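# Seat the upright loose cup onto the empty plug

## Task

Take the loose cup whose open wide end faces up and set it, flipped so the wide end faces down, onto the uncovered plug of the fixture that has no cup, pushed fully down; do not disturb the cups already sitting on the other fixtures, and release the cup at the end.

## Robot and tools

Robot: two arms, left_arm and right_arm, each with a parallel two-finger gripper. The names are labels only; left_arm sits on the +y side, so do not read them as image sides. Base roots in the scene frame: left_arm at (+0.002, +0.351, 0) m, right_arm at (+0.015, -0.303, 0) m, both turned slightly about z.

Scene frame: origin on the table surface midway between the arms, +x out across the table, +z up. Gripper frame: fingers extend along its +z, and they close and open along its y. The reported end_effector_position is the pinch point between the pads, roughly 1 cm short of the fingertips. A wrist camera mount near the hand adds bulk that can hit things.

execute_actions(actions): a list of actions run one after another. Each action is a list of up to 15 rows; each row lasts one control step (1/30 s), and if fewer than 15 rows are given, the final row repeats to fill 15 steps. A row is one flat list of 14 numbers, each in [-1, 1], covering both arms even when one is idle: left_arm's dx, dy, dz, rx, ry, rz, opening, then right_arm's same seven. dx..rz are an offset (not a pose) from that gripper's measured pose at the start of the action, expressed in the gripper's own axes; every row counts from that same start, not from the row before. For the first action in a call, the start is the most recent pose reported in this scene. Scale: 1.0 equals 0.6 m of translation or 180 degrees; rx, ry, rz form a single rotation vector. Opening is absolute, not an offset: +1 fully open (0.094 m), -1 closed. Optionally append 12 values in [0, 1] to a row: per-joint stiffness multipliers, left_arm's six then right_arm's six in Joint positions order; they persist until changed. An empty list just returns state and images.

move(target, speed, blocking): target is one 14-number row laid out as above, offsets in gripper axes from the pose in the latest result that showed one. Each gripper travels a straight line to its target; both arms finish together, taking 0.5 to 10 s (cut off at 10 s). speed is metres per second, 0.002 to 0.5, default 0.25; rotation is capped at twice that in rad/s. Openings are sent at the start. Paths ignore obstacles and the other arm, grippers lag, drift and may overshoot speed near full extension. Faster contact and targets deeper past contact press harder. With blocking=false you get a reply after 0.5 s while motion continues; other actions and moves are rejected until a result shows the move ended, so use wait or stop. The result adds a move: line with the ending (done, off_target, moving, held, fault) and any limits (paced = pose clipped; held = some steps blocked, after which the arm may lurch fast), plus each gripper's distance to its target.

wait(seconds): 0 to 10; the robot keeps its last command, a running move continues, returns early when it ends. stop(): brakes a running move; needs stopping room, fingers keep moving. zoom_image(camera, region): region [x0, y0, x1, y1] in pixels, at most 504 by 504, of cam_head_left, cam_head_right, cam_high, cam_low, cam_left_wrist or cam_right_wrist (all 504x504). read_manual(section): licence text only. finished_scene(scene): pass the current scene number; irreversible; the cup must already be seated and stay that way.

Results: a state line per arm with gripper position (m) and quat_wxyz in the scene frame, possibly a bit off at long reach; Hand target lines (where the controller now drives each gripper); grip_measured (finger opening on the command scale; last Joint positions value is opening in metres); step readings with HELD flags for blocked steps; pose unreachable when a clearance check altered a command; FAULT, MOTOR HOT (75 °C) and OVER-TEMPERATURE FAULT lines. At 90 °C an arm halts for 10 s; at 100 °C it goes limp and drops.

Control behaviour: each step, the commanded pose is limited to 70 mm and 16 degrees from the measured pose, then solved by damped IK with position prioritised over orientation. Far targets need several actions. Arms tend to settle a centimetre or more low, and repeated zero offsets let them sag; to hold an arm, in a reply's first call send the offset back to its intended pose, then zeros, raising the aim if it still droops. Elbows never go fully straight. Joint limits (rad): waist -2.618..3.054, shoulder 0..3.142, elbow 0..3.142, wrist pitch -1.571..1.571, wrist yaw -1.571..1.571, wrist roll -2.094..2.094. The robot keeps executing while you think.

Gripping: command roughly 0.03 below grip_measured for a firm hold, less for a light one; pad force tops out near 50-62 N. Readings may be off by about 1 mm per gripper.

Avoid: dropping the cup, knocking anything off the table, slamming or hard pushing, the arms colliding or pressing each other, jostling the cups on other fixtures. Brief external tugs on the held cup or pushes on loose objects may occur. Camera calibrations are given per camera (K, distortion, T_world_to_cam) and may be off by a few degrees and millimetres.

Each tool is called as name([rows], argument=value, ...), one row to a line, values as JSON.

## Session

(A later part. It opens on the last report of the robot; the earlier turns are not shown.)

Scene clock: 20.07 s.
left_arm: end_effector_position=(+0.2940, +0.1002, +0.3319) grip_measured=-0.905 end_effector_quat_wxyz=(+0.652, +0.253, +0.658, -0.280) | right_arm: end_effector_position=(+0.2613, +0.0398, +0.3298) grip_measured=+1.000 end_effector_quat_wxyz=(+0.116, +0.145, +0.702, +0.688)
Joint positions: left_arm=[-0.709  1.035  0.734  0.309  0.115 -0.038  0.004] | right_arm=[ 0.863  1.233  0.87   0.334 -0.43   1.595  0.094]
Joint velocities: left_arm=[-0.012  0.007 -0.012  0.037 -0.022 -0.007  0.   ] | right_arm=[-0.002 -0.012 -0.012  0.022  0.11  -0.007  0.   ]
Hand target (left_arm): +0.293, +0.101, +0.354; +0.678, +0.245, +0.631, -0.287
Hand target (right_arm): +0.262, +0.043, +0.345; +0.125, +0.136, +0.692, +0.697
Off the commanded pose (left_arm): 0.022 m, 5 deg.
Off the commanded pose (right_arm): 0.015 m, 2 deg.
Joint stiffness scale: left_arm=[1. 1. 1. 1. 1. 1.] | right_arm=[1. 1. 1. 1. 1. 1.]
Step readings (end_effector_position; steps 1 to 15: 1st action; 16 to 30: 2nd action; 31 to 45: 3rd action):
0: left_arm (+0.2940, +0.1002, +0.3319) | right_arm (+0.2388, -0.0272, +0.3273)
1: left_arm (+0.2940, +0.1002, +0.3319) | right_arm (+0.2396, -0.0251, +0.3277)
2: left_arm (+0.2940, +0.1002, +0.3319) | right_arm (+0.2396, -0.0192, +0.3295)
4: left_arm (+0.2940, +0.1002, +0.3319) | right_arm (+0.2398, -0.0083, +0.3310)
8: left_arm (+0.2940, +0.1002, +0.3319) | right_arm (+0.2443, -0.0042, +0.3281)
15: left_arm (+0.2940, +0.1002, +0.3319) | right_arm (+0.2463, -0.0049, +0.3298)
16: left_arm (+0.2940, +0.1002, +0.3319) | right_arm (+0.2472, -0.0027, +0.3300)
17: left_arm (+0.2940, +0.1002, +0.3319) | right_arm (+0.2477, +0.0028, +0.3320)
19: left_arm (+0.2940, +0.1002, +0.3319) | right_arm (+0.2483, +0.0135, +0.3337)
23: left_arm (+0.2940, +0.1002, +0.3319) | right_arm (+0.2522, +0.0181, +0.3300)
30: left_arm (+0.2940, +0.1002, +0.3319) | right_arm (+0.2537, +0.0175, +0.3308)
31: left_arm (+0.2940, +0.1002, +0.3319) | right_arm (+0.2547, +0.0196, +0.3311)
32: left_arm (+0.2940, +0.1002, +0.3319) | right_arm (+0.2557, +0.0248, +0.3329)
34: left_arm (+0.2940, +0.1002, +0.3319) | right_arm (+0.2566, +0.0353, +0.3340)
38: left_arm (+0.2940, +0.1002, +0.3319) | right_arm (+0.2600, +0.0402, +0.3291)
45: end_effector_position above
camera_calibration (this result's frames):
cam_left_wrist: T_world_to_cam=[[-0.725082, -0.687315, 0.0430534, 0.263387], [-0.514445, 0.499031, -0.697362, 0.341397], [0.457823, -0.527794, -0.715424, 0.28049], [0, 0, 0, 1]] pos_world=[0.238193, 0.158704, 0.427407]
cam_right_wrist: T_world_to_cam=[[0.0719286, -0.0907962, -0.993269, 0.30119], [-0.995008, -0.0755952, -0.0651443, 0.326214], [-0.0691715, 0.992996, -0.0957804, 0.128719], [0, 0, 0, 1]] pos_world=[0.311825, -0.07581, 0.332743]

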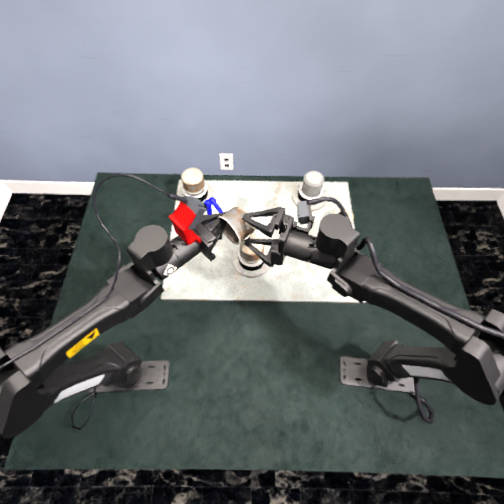

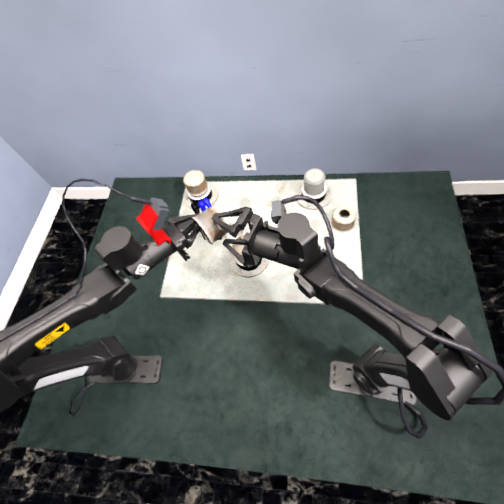

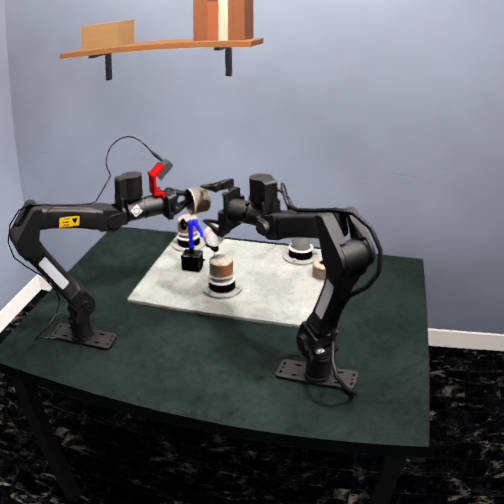

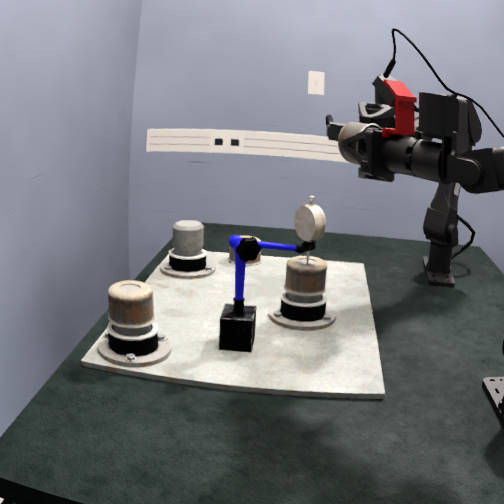

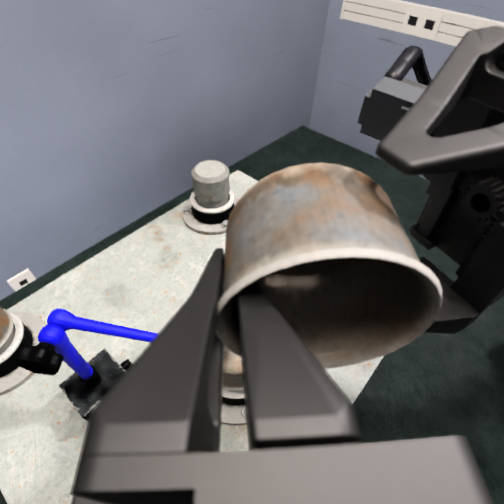

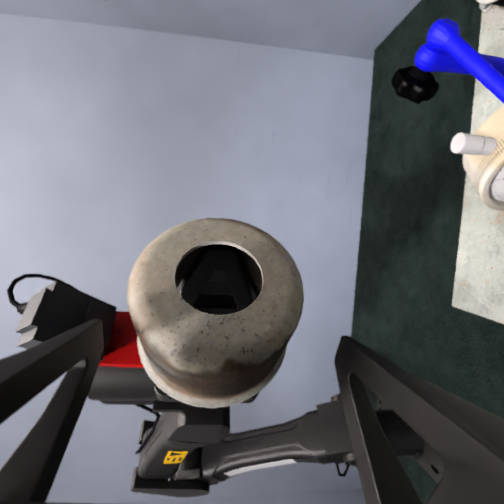

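execute_actions([
  [[-0.037,0,0,0,-0.025,0.003,-1,0.003,0.026,0.045,-0.008,0,-0.006,1]],
])

Scene clock: 24.13 s.
left_arm: end_effector_position=(+0.2940, +0.1002, +0.3319) grip_measured=-0.905 end_effector_quat_wxyz=(+0.652, +0.254, +0.657, -0.279) | right_arm: end_effector_position=(+0.2691, +0.0620, +0.3310) grip_measured=+1.000 end_effector_quat_wxyz=(+0.117, +0.145, +0.703, +0.687)
Joint positions: left_arm=[-0.709  1.035  0.734  0.309  0.115 -0.037  0.004] | right_arm=[ 0.902  1.32   0.937  0.351 -0.391  1.595  0.094]
Joint velocities: left_arm=[-0.007 -0.017 -0.007 -0.007 -0.037  0.037 -0.   ] | right_arm=[-0.002  0.012 -0.002  0.022 -0.037  0.007  0.   ]
Hand target (left_arm): +0.293, +0.101, +0.354; +0.678, +0.246, +0.631, -0.287
Hand target (right_arm): +0.269, +0.065, +0.345; +0.124, +0.137, +0.694, +0.696
Off the commanded pose (left_arm): 0.022 m, 5 deg.
Off the commanded pose (right_arm): 0.014 m, 2 deg.
Joint stiffness scale: left_arm=[1. 1. 1. 1. 1. 1.] | right_arm=[1. 1. 1. 1. 1. 1.]
Step readings (end_effector_position):
0: left_arm (+0.2940, +0.1002, +0.3319) | right_arm (+0.2616, +0.0397, +0.3299)
1: left_arm (+0.2940, +0.1002, +0.3319) | right_arm (+0.2627, +0.0417, +0.3302)
2: left_arm (+0.2940, +0.1002, +0.3319) | right_arm (+0.2640, +0.0468, +0.3326)
4: left_arm (+0.2940, +0.1002, +0.3319) | right_arm (+0.2655, +0.0570, +0.3350)
8: left_arm (+0.2940, +0.1002, +0.3319) | right_arm (+0.2679, +0.0622, +0.3311)
15: end_effector_position above
camera_calibration (this result's frames):
cam_left_wrist: T_world_to_cam=[[-0.725101, -0.687342, 0.0422918, 0.263648], [-0.514076, 0.499409, -0.697364, 0.341251], [0.458207, -0.527401, -0.715469, 0.280353], [0, 0, 0, 1]] pos_world=[0.238141, 0.158651, 0.427409]
cam_right_wrist: T_world_to_cam=[[0.0714041, -0.093004, -0.993102, 0.30409], [-0.995068, -0.0753763, -0.0644864, 0.335483], [-0.0688589, 0.992808, -0.0979275, 0.108016], [0, 0, 0, 1]] pos_world=[0.319552, -0.0536698, 0.334204]

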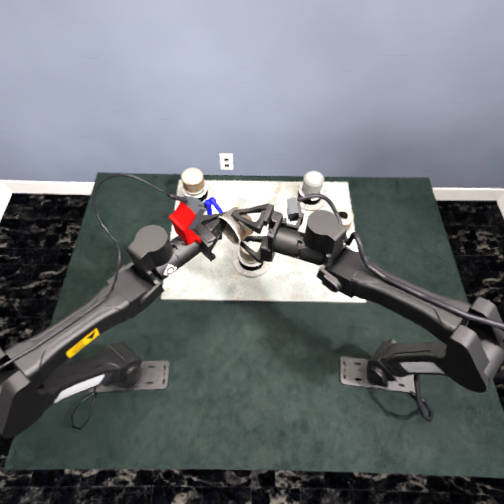

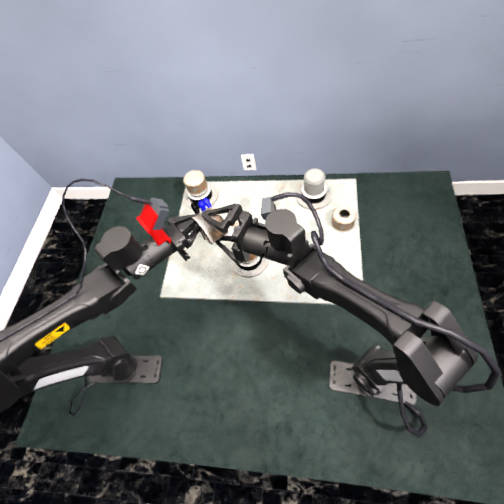

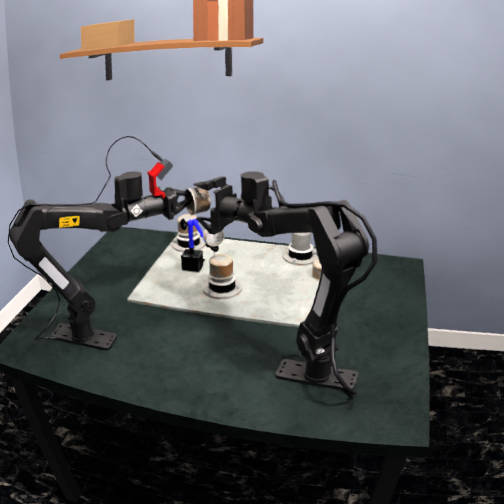

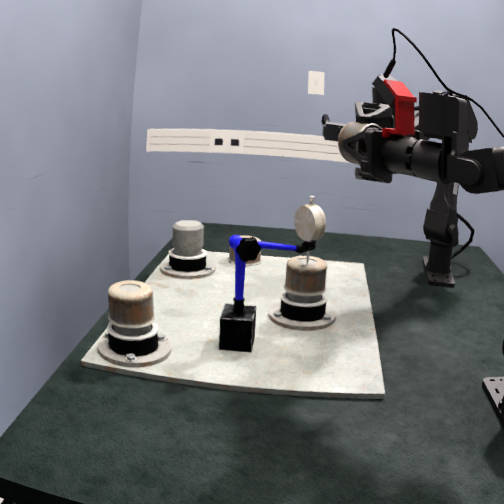

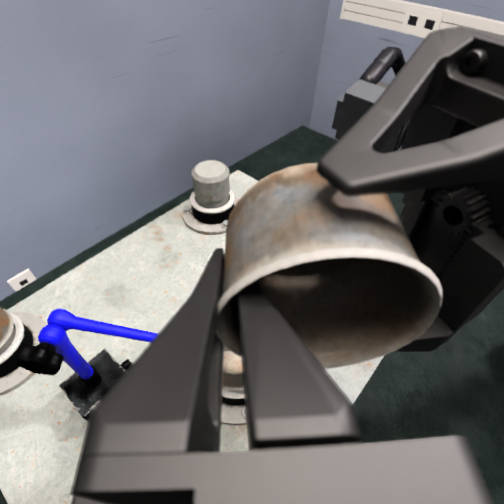

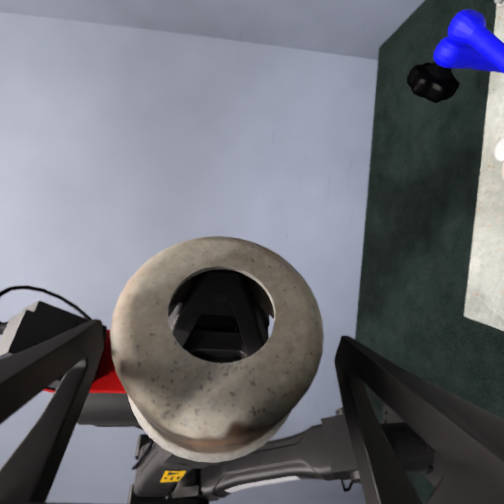

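execute_actions([
  [[-0.037,0,0,0,-0.025,0.003,-1,0,0.029,0.03,-0.008,0,-0.006,1]],
])

Scene clock: 24.97 s.
left_arm: end_effector_position=(+0.2940, +0.1002, +0.3319) grip_measured=-0.905 end_effector_quat_wxyz=(+0.652, +0.254, +0.657, -0.279) | right_arm: end_effector_position=(+0.2760, +0.0740, +0.3377) grip_measured=+1.000 end_effector_quat_wxyz=(+0.119, +0.145, +0.700, +0.689)
Joint positions: left_arm=[-0.709  1.035  0.734  0.309  0.115 -0.036  0.004] | right_arm=[ 0.915  1.37   0.995  0.352 -0.374  1.595  0.094]
Joint velocities: left_arm=[-0.002  0.002 -0.002 -0.037  0.037  0.007 -0.   ] | right_arm=[-0.007 -0.007  0.007 -0.051  0.022  0.007  0.   ]
Hand target (left_arm): +0.293, +0.101, +0.354; +0.678, +0.246, +0.631, -0.286
Hand target (right_arm): +0.276, +0.079, +0.348; +0.124, +0.137, +0.695, +0.695
Off the commanded pose (left_arm): 0.022 m, 5 deg.
Off the commanded pose (right_arm): 0.011 m, 1 deg.
Joint stiffness scale: left_arm=[1. 1. 1. 1. 1. 1.] | right_arm=[1. 1. 1. 1. 1. 1.]
Step readings (end_effector_position):
0: left_arm (+0.2940, +0.1002, +0.3319) | right_arm (+0.2693, +0.0619, +0.3310)
1: left_arm (+0.2940, +0.1002, +0.3319) | right_arm (+0.2701, +0.0630, +0.3318)
2: left_arm (+0.2940, +0.1002, +0.3319) | right_arm (+0.2718, +0.0660, +0.3340)
4: left_arm (+0.2940, +0.1002, +0.3319) | right_arm (+0.2742, +0.0715, +0.3378)
8: left_arm (+0.2940, +0.1002, +0.3319) | right_arm (+0.2756, +0.0741, +0.3379)
15: end_effector_position above
camera_calibration (this result's frames):
cam_left_wrist: T_world_to_cam=[[-0.725129, -0.687382, 0.0411492, 0.26404], [-0.513523, 0.499976, -0.697365, 0.341032], [0.458783, -0.526811, -0.715534, 0.280146], [0, 0, 0, 1]] pos_world=[0.238065, 0.158573, 0.427412]
cam_right_wrist: T_world_to_cam=[[0.076889, -0.0877874, -0.993167, 0.309524], [-0.994925, -0.0715941, -0.0706968, 0.345504], [-0.0648987, 0.993563, -0.0928467, 0.0943764], [0, 0, 0, 1]] pos_world=[0.326077, -0.0418605, 0.340598]

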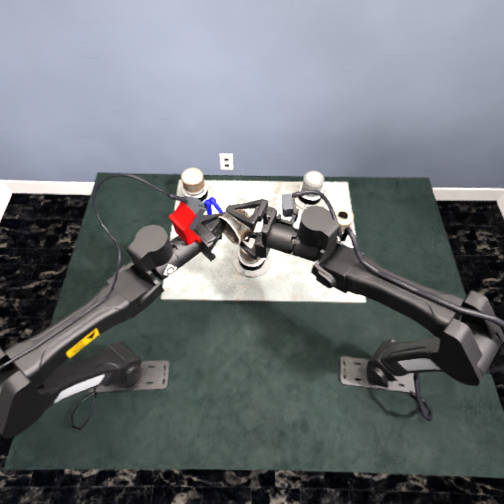

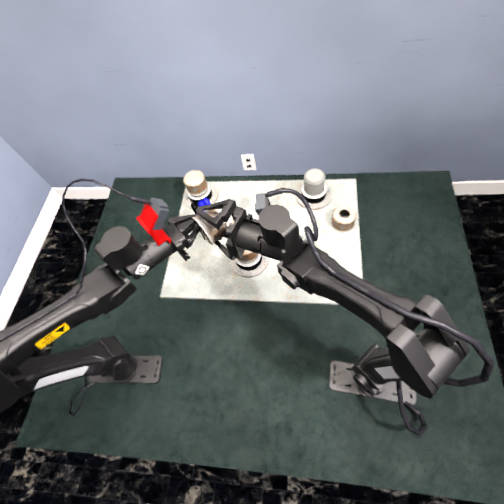

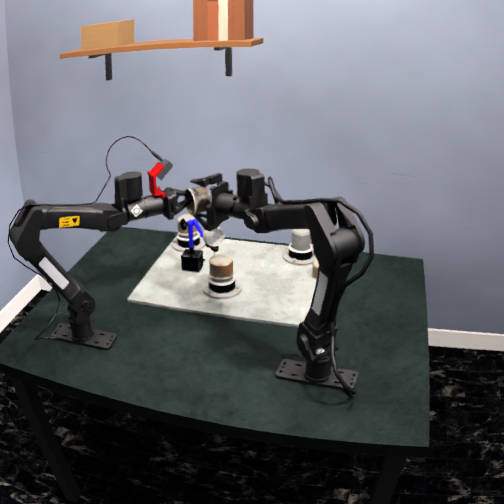

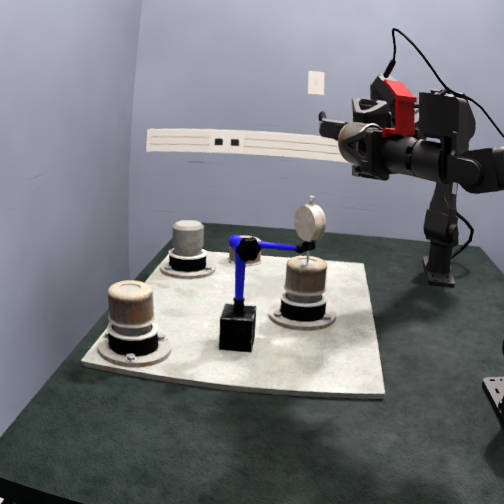

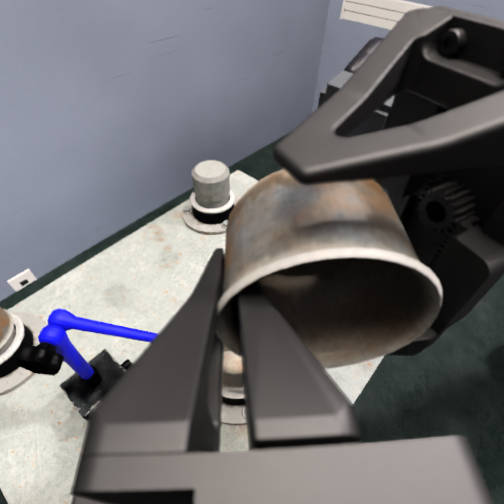

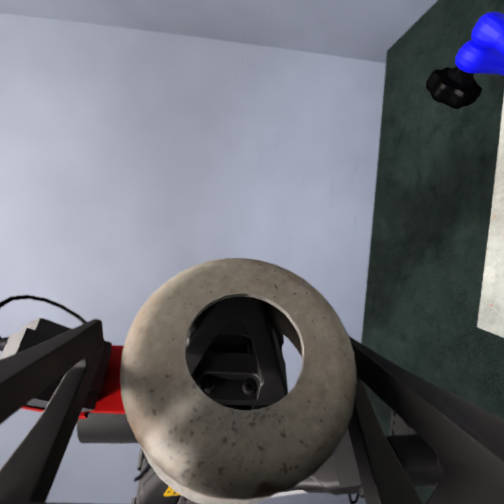

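About 4 mm high; closing will pull it down.

execute_actions([
  [[-0.037,0,0,0,-0.025,0.003,-1,0,0.006,0.005,-0.004,0,-0.003,0.7]],
  [[-0.037,0,0,0,-0.025,0.003,-1,0,0.01,0.005,-0.004,0,-0.003,0.55]],
  [[-0.037,0,0,0,-0.025,0.003,-1,0,0.015,0.005,-0.004,0,-0.003,0.4]],
])

Scene clock: 27.03 s.
left_arm: end_effector_position=(+0.2940, +0.1003, +0.3355) grip_measured=-0.905 end_effector_quat_wxyz=(+0.657, +0.253, +0.652, -0.280) | right_arm: end_effector_position=(+0.2765, +0.0741, +0.3367) grip_measured=+0.474 end_effector_quat_wxyz=(+0.120, +0.146, +0.701, +0.688)
Joint positions: left_arm=[-0.709  1.035  0.734  0.323  0.114 -0.036  0.004] | right_arm=[ 0.915  1.372  0.995  0.35  -0.372  1.593  0.069]
Joint velocities: left_arm=[ 0.017 -0.012 -0.022  0.007  0.037  0.051 -0.001] | right_arm=[-0.012  0.017  0.002 -0.022  0.022 -0.051  0.   ]
Hand target (left_arm): +0.293, +0.102, +0.357; +0.682, +0.245, +0.626, -0.287
Hand target (right_arm): +0.278, +0.077, +0.346; +0.124, +0.141, +0.697, +0.692
Off the commanded pose (left_arm): 0.021 m, 4 deg.
Off the commanded pose (right_arm): 0.010 m, 1 deg.
Joint stiffness scale: left_arm=[1. 1. 1. 1. 1. 1.] | right_arm=[1. 1. 1. 1. 1. 1.]
Step readings (end_effector_position; steps 1 to 15: 1st action; 16 to 30: 2nd action; 31 to 45: 3rd action):
0: left_arm (+0.2940, +0.1002, +0.3319) | right_arm (+0.2761, +0.0739, +0.3377)
1: left_arm (+0.2940, +0.1002, +0.3319) | right_arm (+0.2761, +0.0739, +0.3379)
2: left_arm (+0.2940, +0.1002, +0.3319) | right_arm (+0.2761, +0.0739, +0.3381)
4: left_arm (+0.2940, +0.1002, +0.3323) | right_arm (+0.2761, +0.0739, +0.3383)
8: left_arm (+0.2940, +0.1002, +0.3325) | right_arm (+0.2761, +0.0739, +0.3384)
15: left_arm (+0.2940, +0.1002, +0.3325) | right_arm (+0.2761, +0.0739, +0.3384)
16: left_arm (+0.2940, +0.1002, +0.3332) | right_arm (+0.2762, +0.0739, +0.3378)
17: left_arm (+0.2940, +0.1002, +0.3341) | right_arm (+0.2764, +0.0741, +0.3372)
19: left_arm (+0.2940, +0.1002, +0.3346) | right_arm (+0.2764, +0.0741, +0.3371)
23: left_arm (+0.2940, +0.1002, +0.3347) | right_arm (+0.2764, +0.0741, +0.3371)
30: left_arm (+0.2940, +0.1002, +0.3347) | right_arm (+0.2764, +0.0741, +0.3371)
31: left_arm (+0.2940, +0.1002, +0.3353) | right_arm (+0.2765, +0.0741, +0.3367)
32: left_arm (+0.2940, +0.1003, +0.3354) | right_arm (+0.2765, +0.0741, +0.3367)
34: left_arm (+0.2940, +0.1003, +0.3355) | right_arm (+0.2765, +0.0741, +0.3367)
38: left_arm (+0.2940, +0.1003, +0.3355) | right_arm (+0.2765, +0.0741, +0.3367)
45: end_effector_position above
camera_calibration (this result's frames):
cam_left_wrist: T_world_to_cam=[[-0.725331, -0.68732, 0.0385528, 0.264877], [-0.505475, 0.493738, -0.707614, 0.345197], [0.467322, -0.532742, -0.705547, 0.277483], [0, 0, 0, 1]] pos_world=[0.236938, 0.159445, 0.429831]
cam_right_wrist: T_world_to_cam=[[0.0757755, -0.090564, -0.993004, 0.30894], [-0.995101, -0.0702911, -0.0695248, 0.34547], [-0.0635028, 0.993407, -0.0954467, 0.0946768], [0, 0, 0, 1]] pos_world=[0.32638, -0.0417902, 0.339834]

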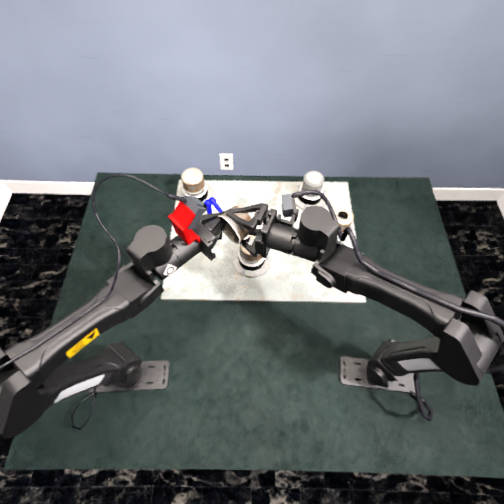

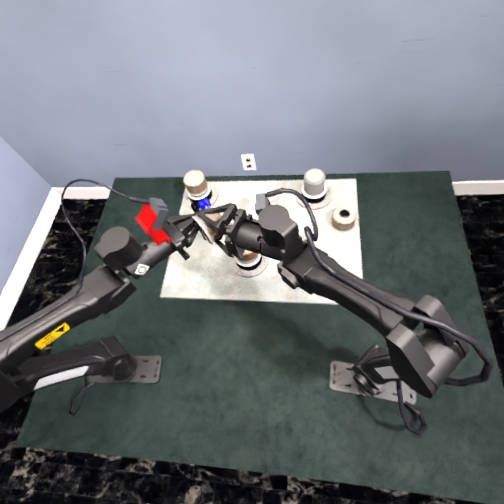

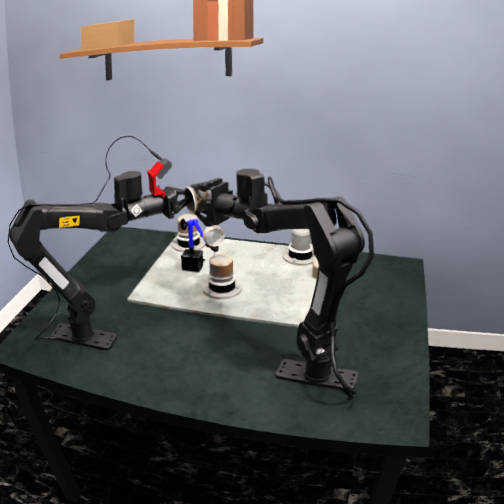

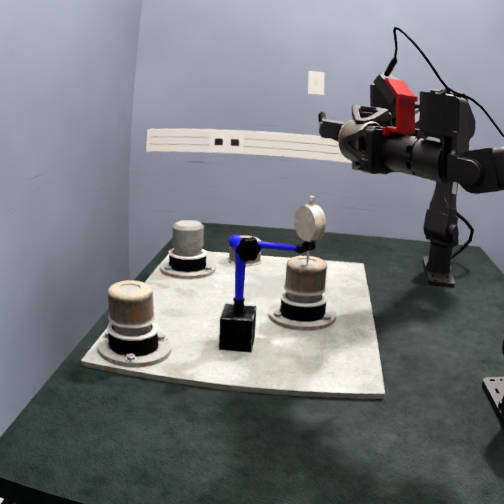

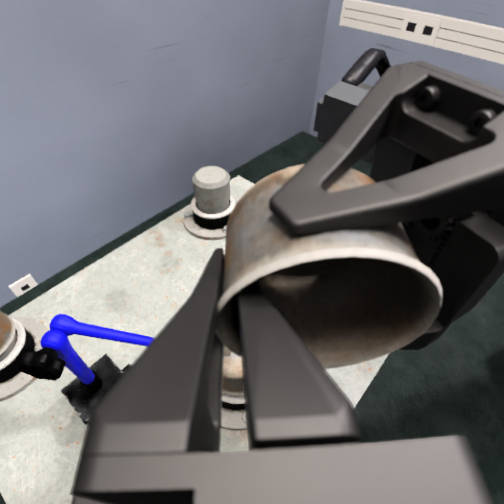

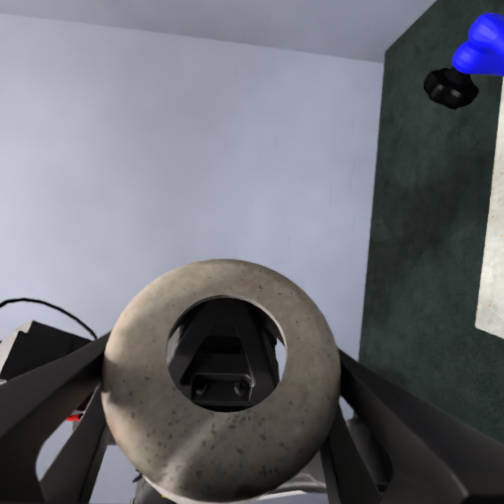

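execute_actions([
  [[-0.015,0,0,0,-0.008,0,-0.5,0,0.04,0.005,-0.022,0,-0.003,0.4]],
  [[-0.015,0,-0.05,0,-0.008,0,-0.5,0,0.04,0.005,-0.022,0,-0.003,0.4]],
  [[-0.015,0,-0.07,0,-0.008,0,-0.5,0,0.04,0.005,-0.022,0,-0.003,0.4]],
  [[-0.015,0.03,-0.07,0,-0.008,0,-0.5,0,0.04,0.005,-0.022,0,-0.003,0.4]],
])

move(target=[0,0.15,-0.05,0,0,0,-0.5,0,0.07,-0.25,-0.03,0,0,0.4], speed=0.15)

Scene clock: 30.10 s.
left_arm: end_effector_position=(+0.2332, +0.1846, +0.3524) grip_measured=-0.502 end_effector_quat_wxyz=(+0.684, +0.244, +0.627, -0.281) | right_arm: end_effector_position=(+0.2774, +0.0748, +0.3350) grip_measured=+0.474 end_effector_quat_wxyz=(+0.094, +0.173, +0.696, +0.691)
Joint positions: left_arm=[-0.461  0.575  0.601  0.074  0.349 -0.053  0.023] | right_arm=[ 0.915  1.377  0.995  0.352 -0.371  1.668  0.069]
Joint velocities: left_arm=[ 0.017 -0.002 -0.012 -0.037  0.139 -0.007 -0.001] | right_arm=[-0.012 -0.012  0.007 -0.037  0.022 -0.022 -0.002]
Hand target (left_arm): +0.230, +0.185, +0.354; +0.682, +0.247, +0.626, -0.287
Hand target (right_arm): +0.279, +0.076, +0.359; +0.108, +0.159, +0.674, +0.713
Off the commanded pose (left_arm): 0.005 m, 1 deg.
Off the commanded pose (right_arm): 0.024 m, 4 deg.
Joint stiffness scale: left_arm=[1. 1. 1. 1. 1. 1.] | right_arm=[1. 1. 1. 1. 1. 1.]
Step readings (end_effector_position; steps 1 to 15: 1st action; 16 to 30: 2nd action; 31 to 45: 3rd action; 46 to 60: 4th action):
0: left_arm (+0.2940, +0.1003, +0.3355) | right_arm (+0.2765, +0.0741, +0.3367)
1: left_arm (+0.2940, +0.1003, +0.3353) | right_arm (+0.2765, +0.0741, +0.3371)
2: left_arm (+0.2940, +0.1003, +0.3355) | right_arm (+0.2765, +0.0741, +0.3372)
4: left_arm (+0.2940, +0.1003, +0.3358) | right_arm (+0.2768, +0.0744, +0.3363)
8: left_arm (+0.2940, +0.1003, +0.3358) | right_arm (+0.2772, +0.0748, +0.3352)
15: left_arm (+0.2940, +0.1003, +0.3358) | right_arm (+0.2773, +0.0749, +0.3350)
16: left_arm (+0.2923, +0.1016, +0.3354) | right_arm (+0.2773, +0.0749, +0.3350)
17: left_arm (+0.2886, +0.1051, +0.3337) | right_arm (+0.2773, +0.0749, +0.3350)
19: left_arm (+0.2808, +0.1118, +0.3348) | right_arm (+0.2773, +0.0749, +0.3350)
23: left_arm (+0.2748, +0.1169, +0.3440) | right_arm (+0.2773, +0.0749, +0.3350)
30: left_arm (+0.2748, +0.1168, +0.3411) | right_arm (+0.2773, +0.0749, +0.3350)
31: left_arm (+0.2725, +0.1190, +0.3408) | right_arm (+0.2773, +0.0749, +0.3350)
32: left_arm (+0.2676, +0.1243, +0.3382) | right_arm (+0.2773, +0.0749, +0.3350)
34: left_arm (+0.2569, +0.1349, +0.3409) | right_arm (+0.2773, +0.0749, +0.3350)
38: left_arm (+0.2468, +0.1437, +0.3539) | right_arm (+0.2773, +0.0749, +0.3350)
45: left_arm (+0.2466, +0.1432, +0.3478) | right_arm (+0.2773, +0.0749, +0.3350)
46: left_arm (+0.2457, +0.1467, +0.3471) | right_arm (+0.2773, +0.0749, +0.3350)
47: left_arm (+0.2463, +0.1575, +0.3454) | right_arm (+0.2773, +0.0749, +0.3350)
49: left_arm (+0.2443, +0.1777, +0.3489) | right_arm (+0.2773, +0.0749, +0.3350)
53: left_arm (+0.2369, +0.1889, +0.3586) | right_arm (+0.2773, +0.0749, +0.3350)
60: end_effector_position above
camera_calibration (this result's frames):
cam_left_wrist: T_world_to_cam=[[-0.71872, -0.694995, 0.0205807, 0.284257], [-0.465317, 0.458786, -0.756965, 0.299234], [0.516645, -0.553622, -0.653132, 0.33664], [0, 0, 0, 1]] pos_world=[0.169616, 0.246645, 0.440529]
cam_right_wrist: T_world_to_cam=[[0.00429306, -0.0654897, -0.997844, 0.326816], [-0.997799, -0.0663068, 0.0000589348, 0.32347], [-0.0661677, 0.995648, -0.0656303, 0.0844386], [0, 0, 0, 1]] pos_world=[0.326942, -0.0412198, 0.331634]

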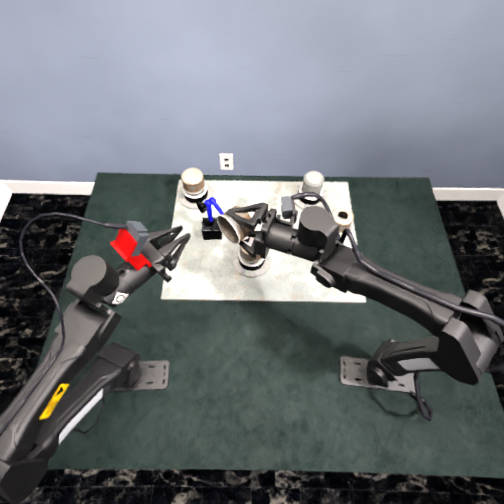

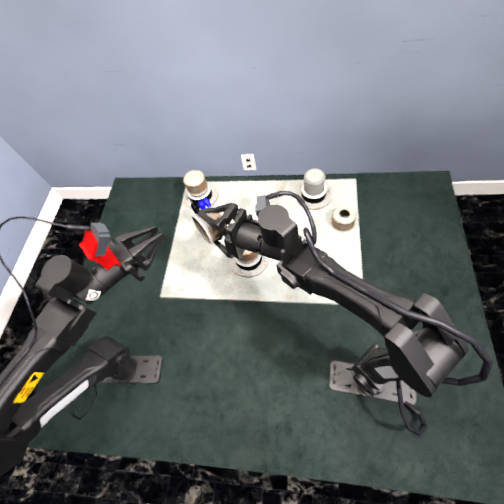

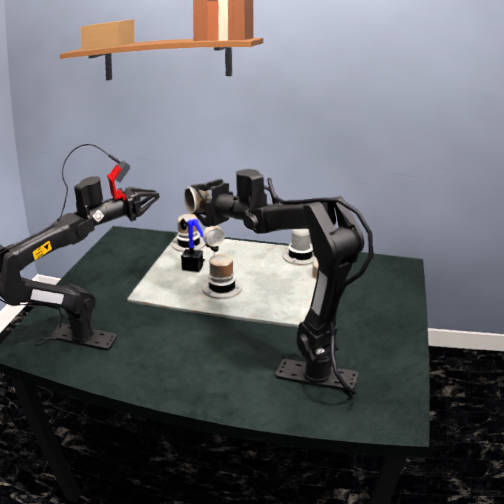

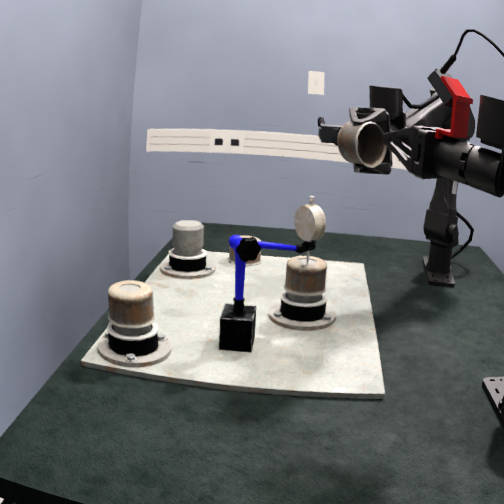

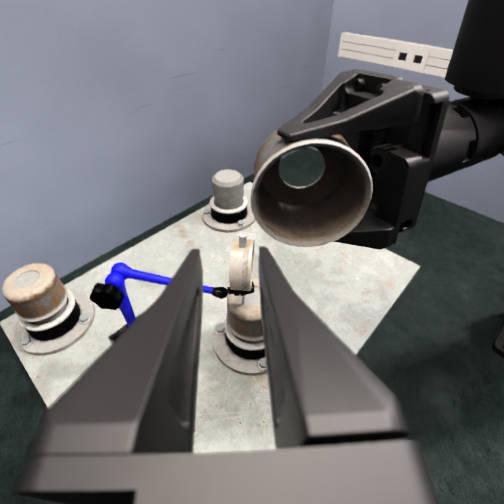

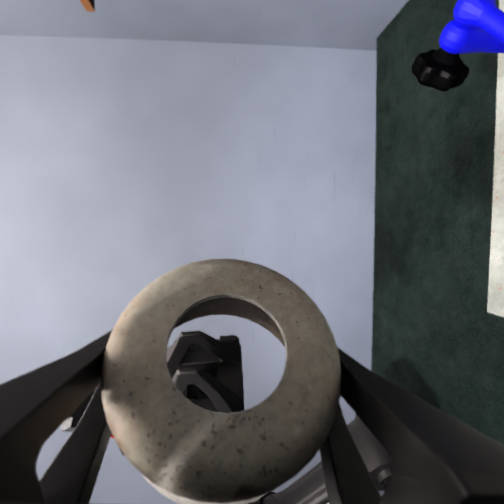

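Scene clock: 31.80 s.
left_arm: end_effector_position=(+0.2715, +0.2658, +0.3492) grip_measured=-0.502 end_effector_quat_wxyz=(+0.683, +0.249, +0.628, -0.278) | right_arm: end_effector_position=(+0.2319, -0.0591, +0.3727) grip_measured=+0.474 end_effector_quat_wxyz=(+0.090, +0.177, +0.671, +0.714)
Joint positions: left_arm=[ 0.204  0.746  0.601  0.311  1.012 -0.15   0.023] | right_arm=[ 0.572  0.873  0.8    0.12  -0.709  1.735  0.069]
Joint velocities: left_arm=[ 0.022 -0.012 -0.007  0.022 -0.007  0.022 -0.001] | right_arm=[-0.007 -0.007  0.007 -0.037 -0.125  0.037  0.   ]
Hand target (left_arm): +0.274, +0.268, +0.349; +0.684, +0.247, +0.628, -0.278
Hand target (right_arm): +0.228, -0.064, +0.381; +0.102, +0.167, +0.663, +0.723
Off the commanded pose (left_arm): 0.005 m, 1 deg.
Off the commanded pose (right_arm): 0.011 m, 2 deg.
Joint stiffness scale: left_arm=[1. 1. 1. 1. 1. 1.] | right_arm=[1. 1. 1. 1. 1. 1.]
move: off_target (right_arm)
camera_calibration (this result's frames):
cam_left_wrist: T_world_to_cam=[[-0.72004, -0.69384, 0.0113581, 0.371604], [-0.462823, 0.467976, -0.752857, 0.272884], [0.517047, -0.547343, -0.658087, 0.359611], [0, 0, 0, 1]] pos_world=[0.207931, 0.326961, 0.437877]
cam_right_wrist: T_world_to_cam=[[0.00440314, 0.0028849, -0.999986, 0.36067], [-0.998131, -0.0609435, -0.00457079, 0.271321], [-0.0609558, 0.998137, 0.00261117, 0.190787], [0, 0, 0, 1]] pos_world=[0.280855, -0.174936, 0.361407]

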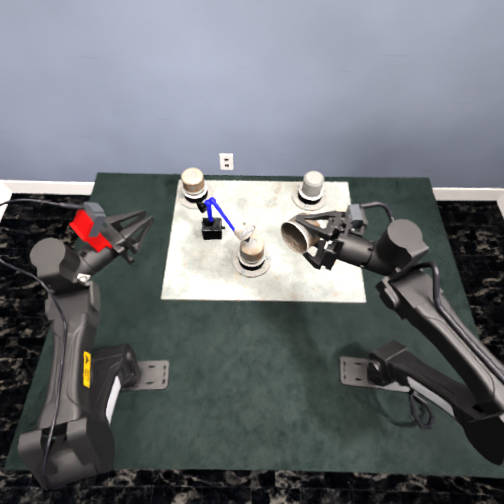

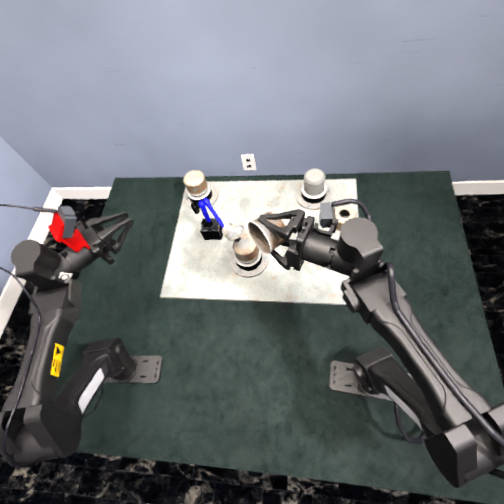

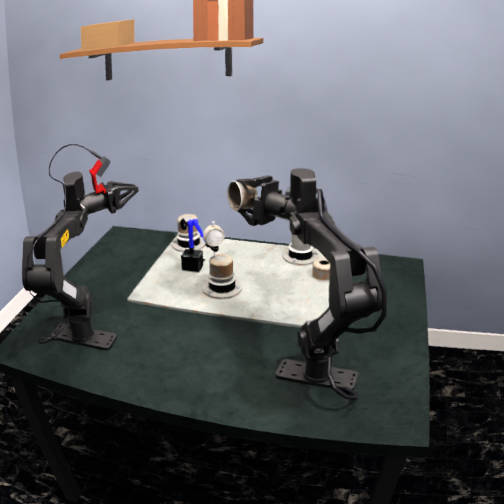

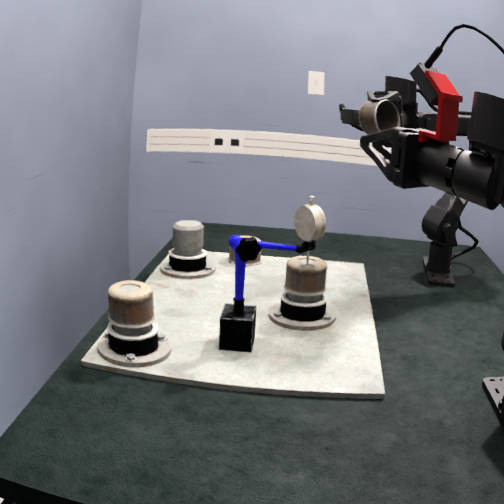

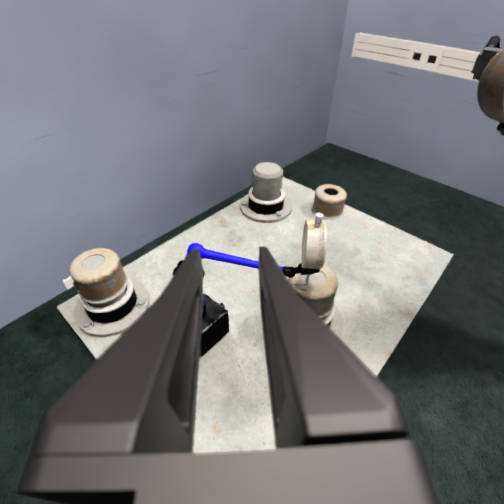

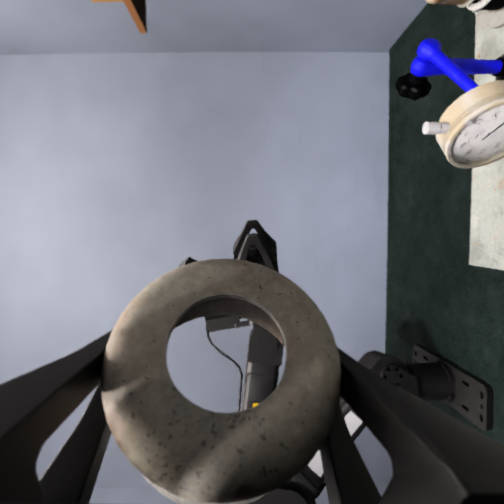

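move(target=[0,0,0,0,0,0,-0.5,-0.661,-0.171,0.038,0.35,-0.238,-0.416,0.4], speed=0.25)

Scene clock: 37.40 s.
left_arm: end_effector_position=(+0.2713, +0.2656, +0.3495) grip_measured=-0.502 end_effector_quat_wxyz=(+0.683, +0.250, +0.627, -0.278) | right_arm: end_effector_position=(+0.5814, -0.1764, +0.1902) grip_measured=+0.473 end_effector_quat_wxyz=(+0.553, -0.004, +0.833, -0.006)
Joint positions: left_arm=[ 0.204  0.746  0.601  0.313  1.013 -0.152  0.023] | right_arm=[0.399 1.946 1.398 0.132 0.286 0.108 0.069]
Joint velocities: left_arm=[-0.017 -0.022  0.012 -0.007 -0.007 -0.095 -0.   ] | right_arm=[-0.002 -0.002  0.002 -0.037  0.007 -0.007 -0.001]
Hand target (left_arm): +0.272, +0.266, +0.349; +0.683, +0.249, +0.628, -0.278
Hand target (right_arm): +0.592, -0.173, +0.227; +0.594, +0.004, +0.805, +0.000
Off the commanded pose (left_arm): 0.000 m, 0 deg.
Off the commanded pose (right_arm): 0.032 m, 5 deg.
Joint stiffness scale: left_arm=[1. 1. 1. 1. 1. 1.] | right_arm=[1. 1. 1. 1. 1. 1.]
move: off_target (right_arm)
camera_calibration (this result's frames):
cam_left_wrist: T_world_to_cam=[[-0.721188, -0.692656, 0.0107566, 0.371484], [-0.461228, 0.468526, -0.753493, 0.272765], [0.516871, -0.548372, -0.657368, 0.35991], [0, 0, 0, 1]] pos_world=[0.20769, 0.326877, 0.438124]
cam_right_wrist: T_world_to_cam=[[0.0242708, -0.988066, 0.152105, -0.228527], [-0.743849, -0.119501, -0.657577, 0.578145], [0.667907, -0.0971834, -0.737873, -0.14651], [0, 0, 0, 1]] pos_world=[0.533454, -0.170949, 0.306829]

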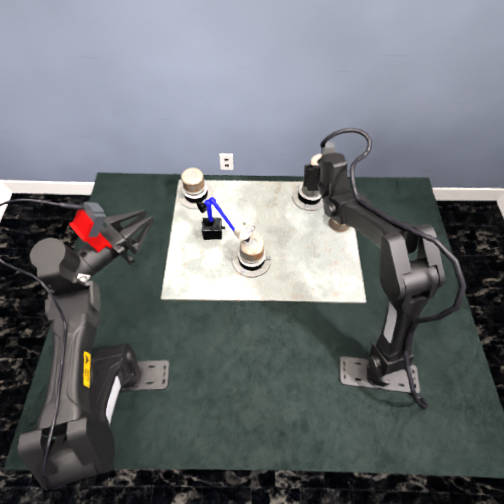

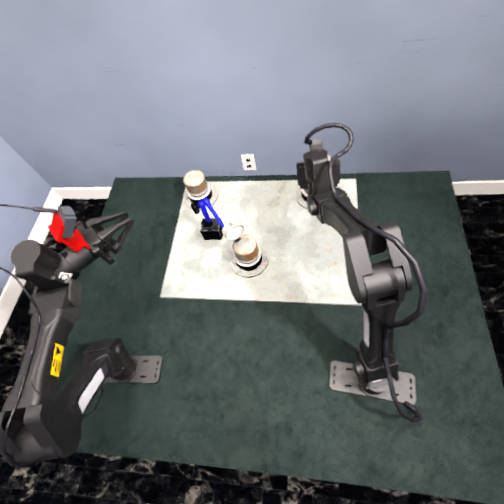

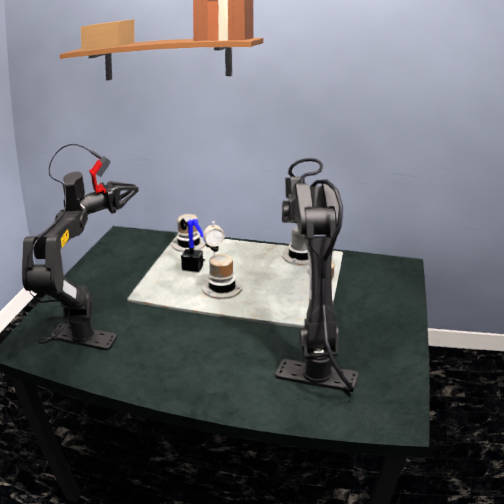

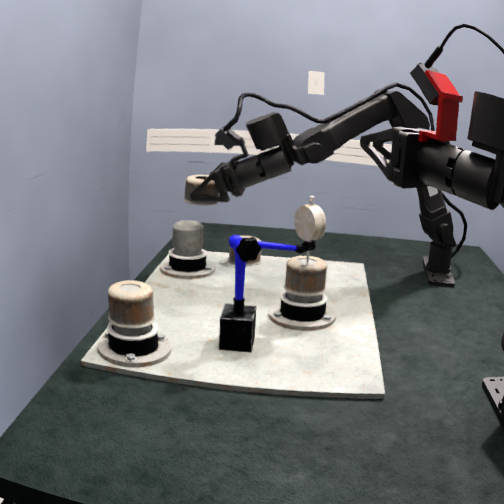

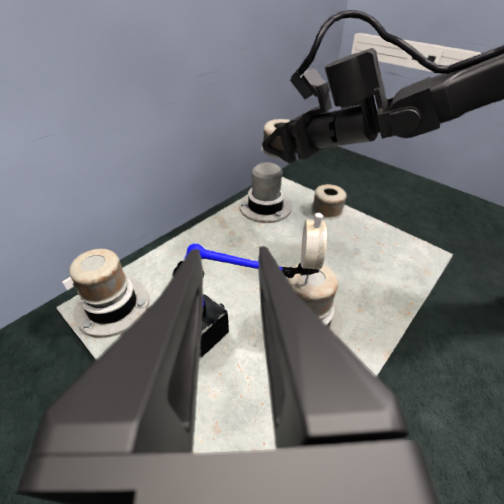

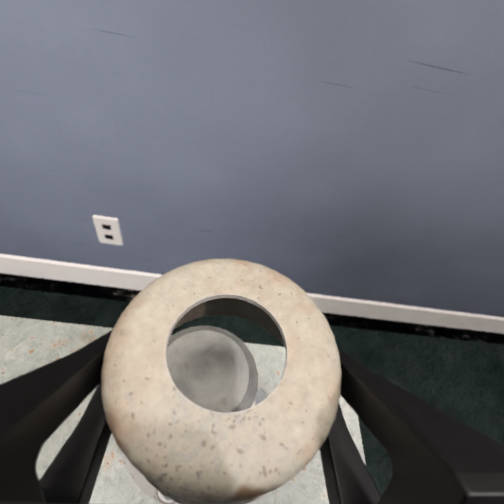

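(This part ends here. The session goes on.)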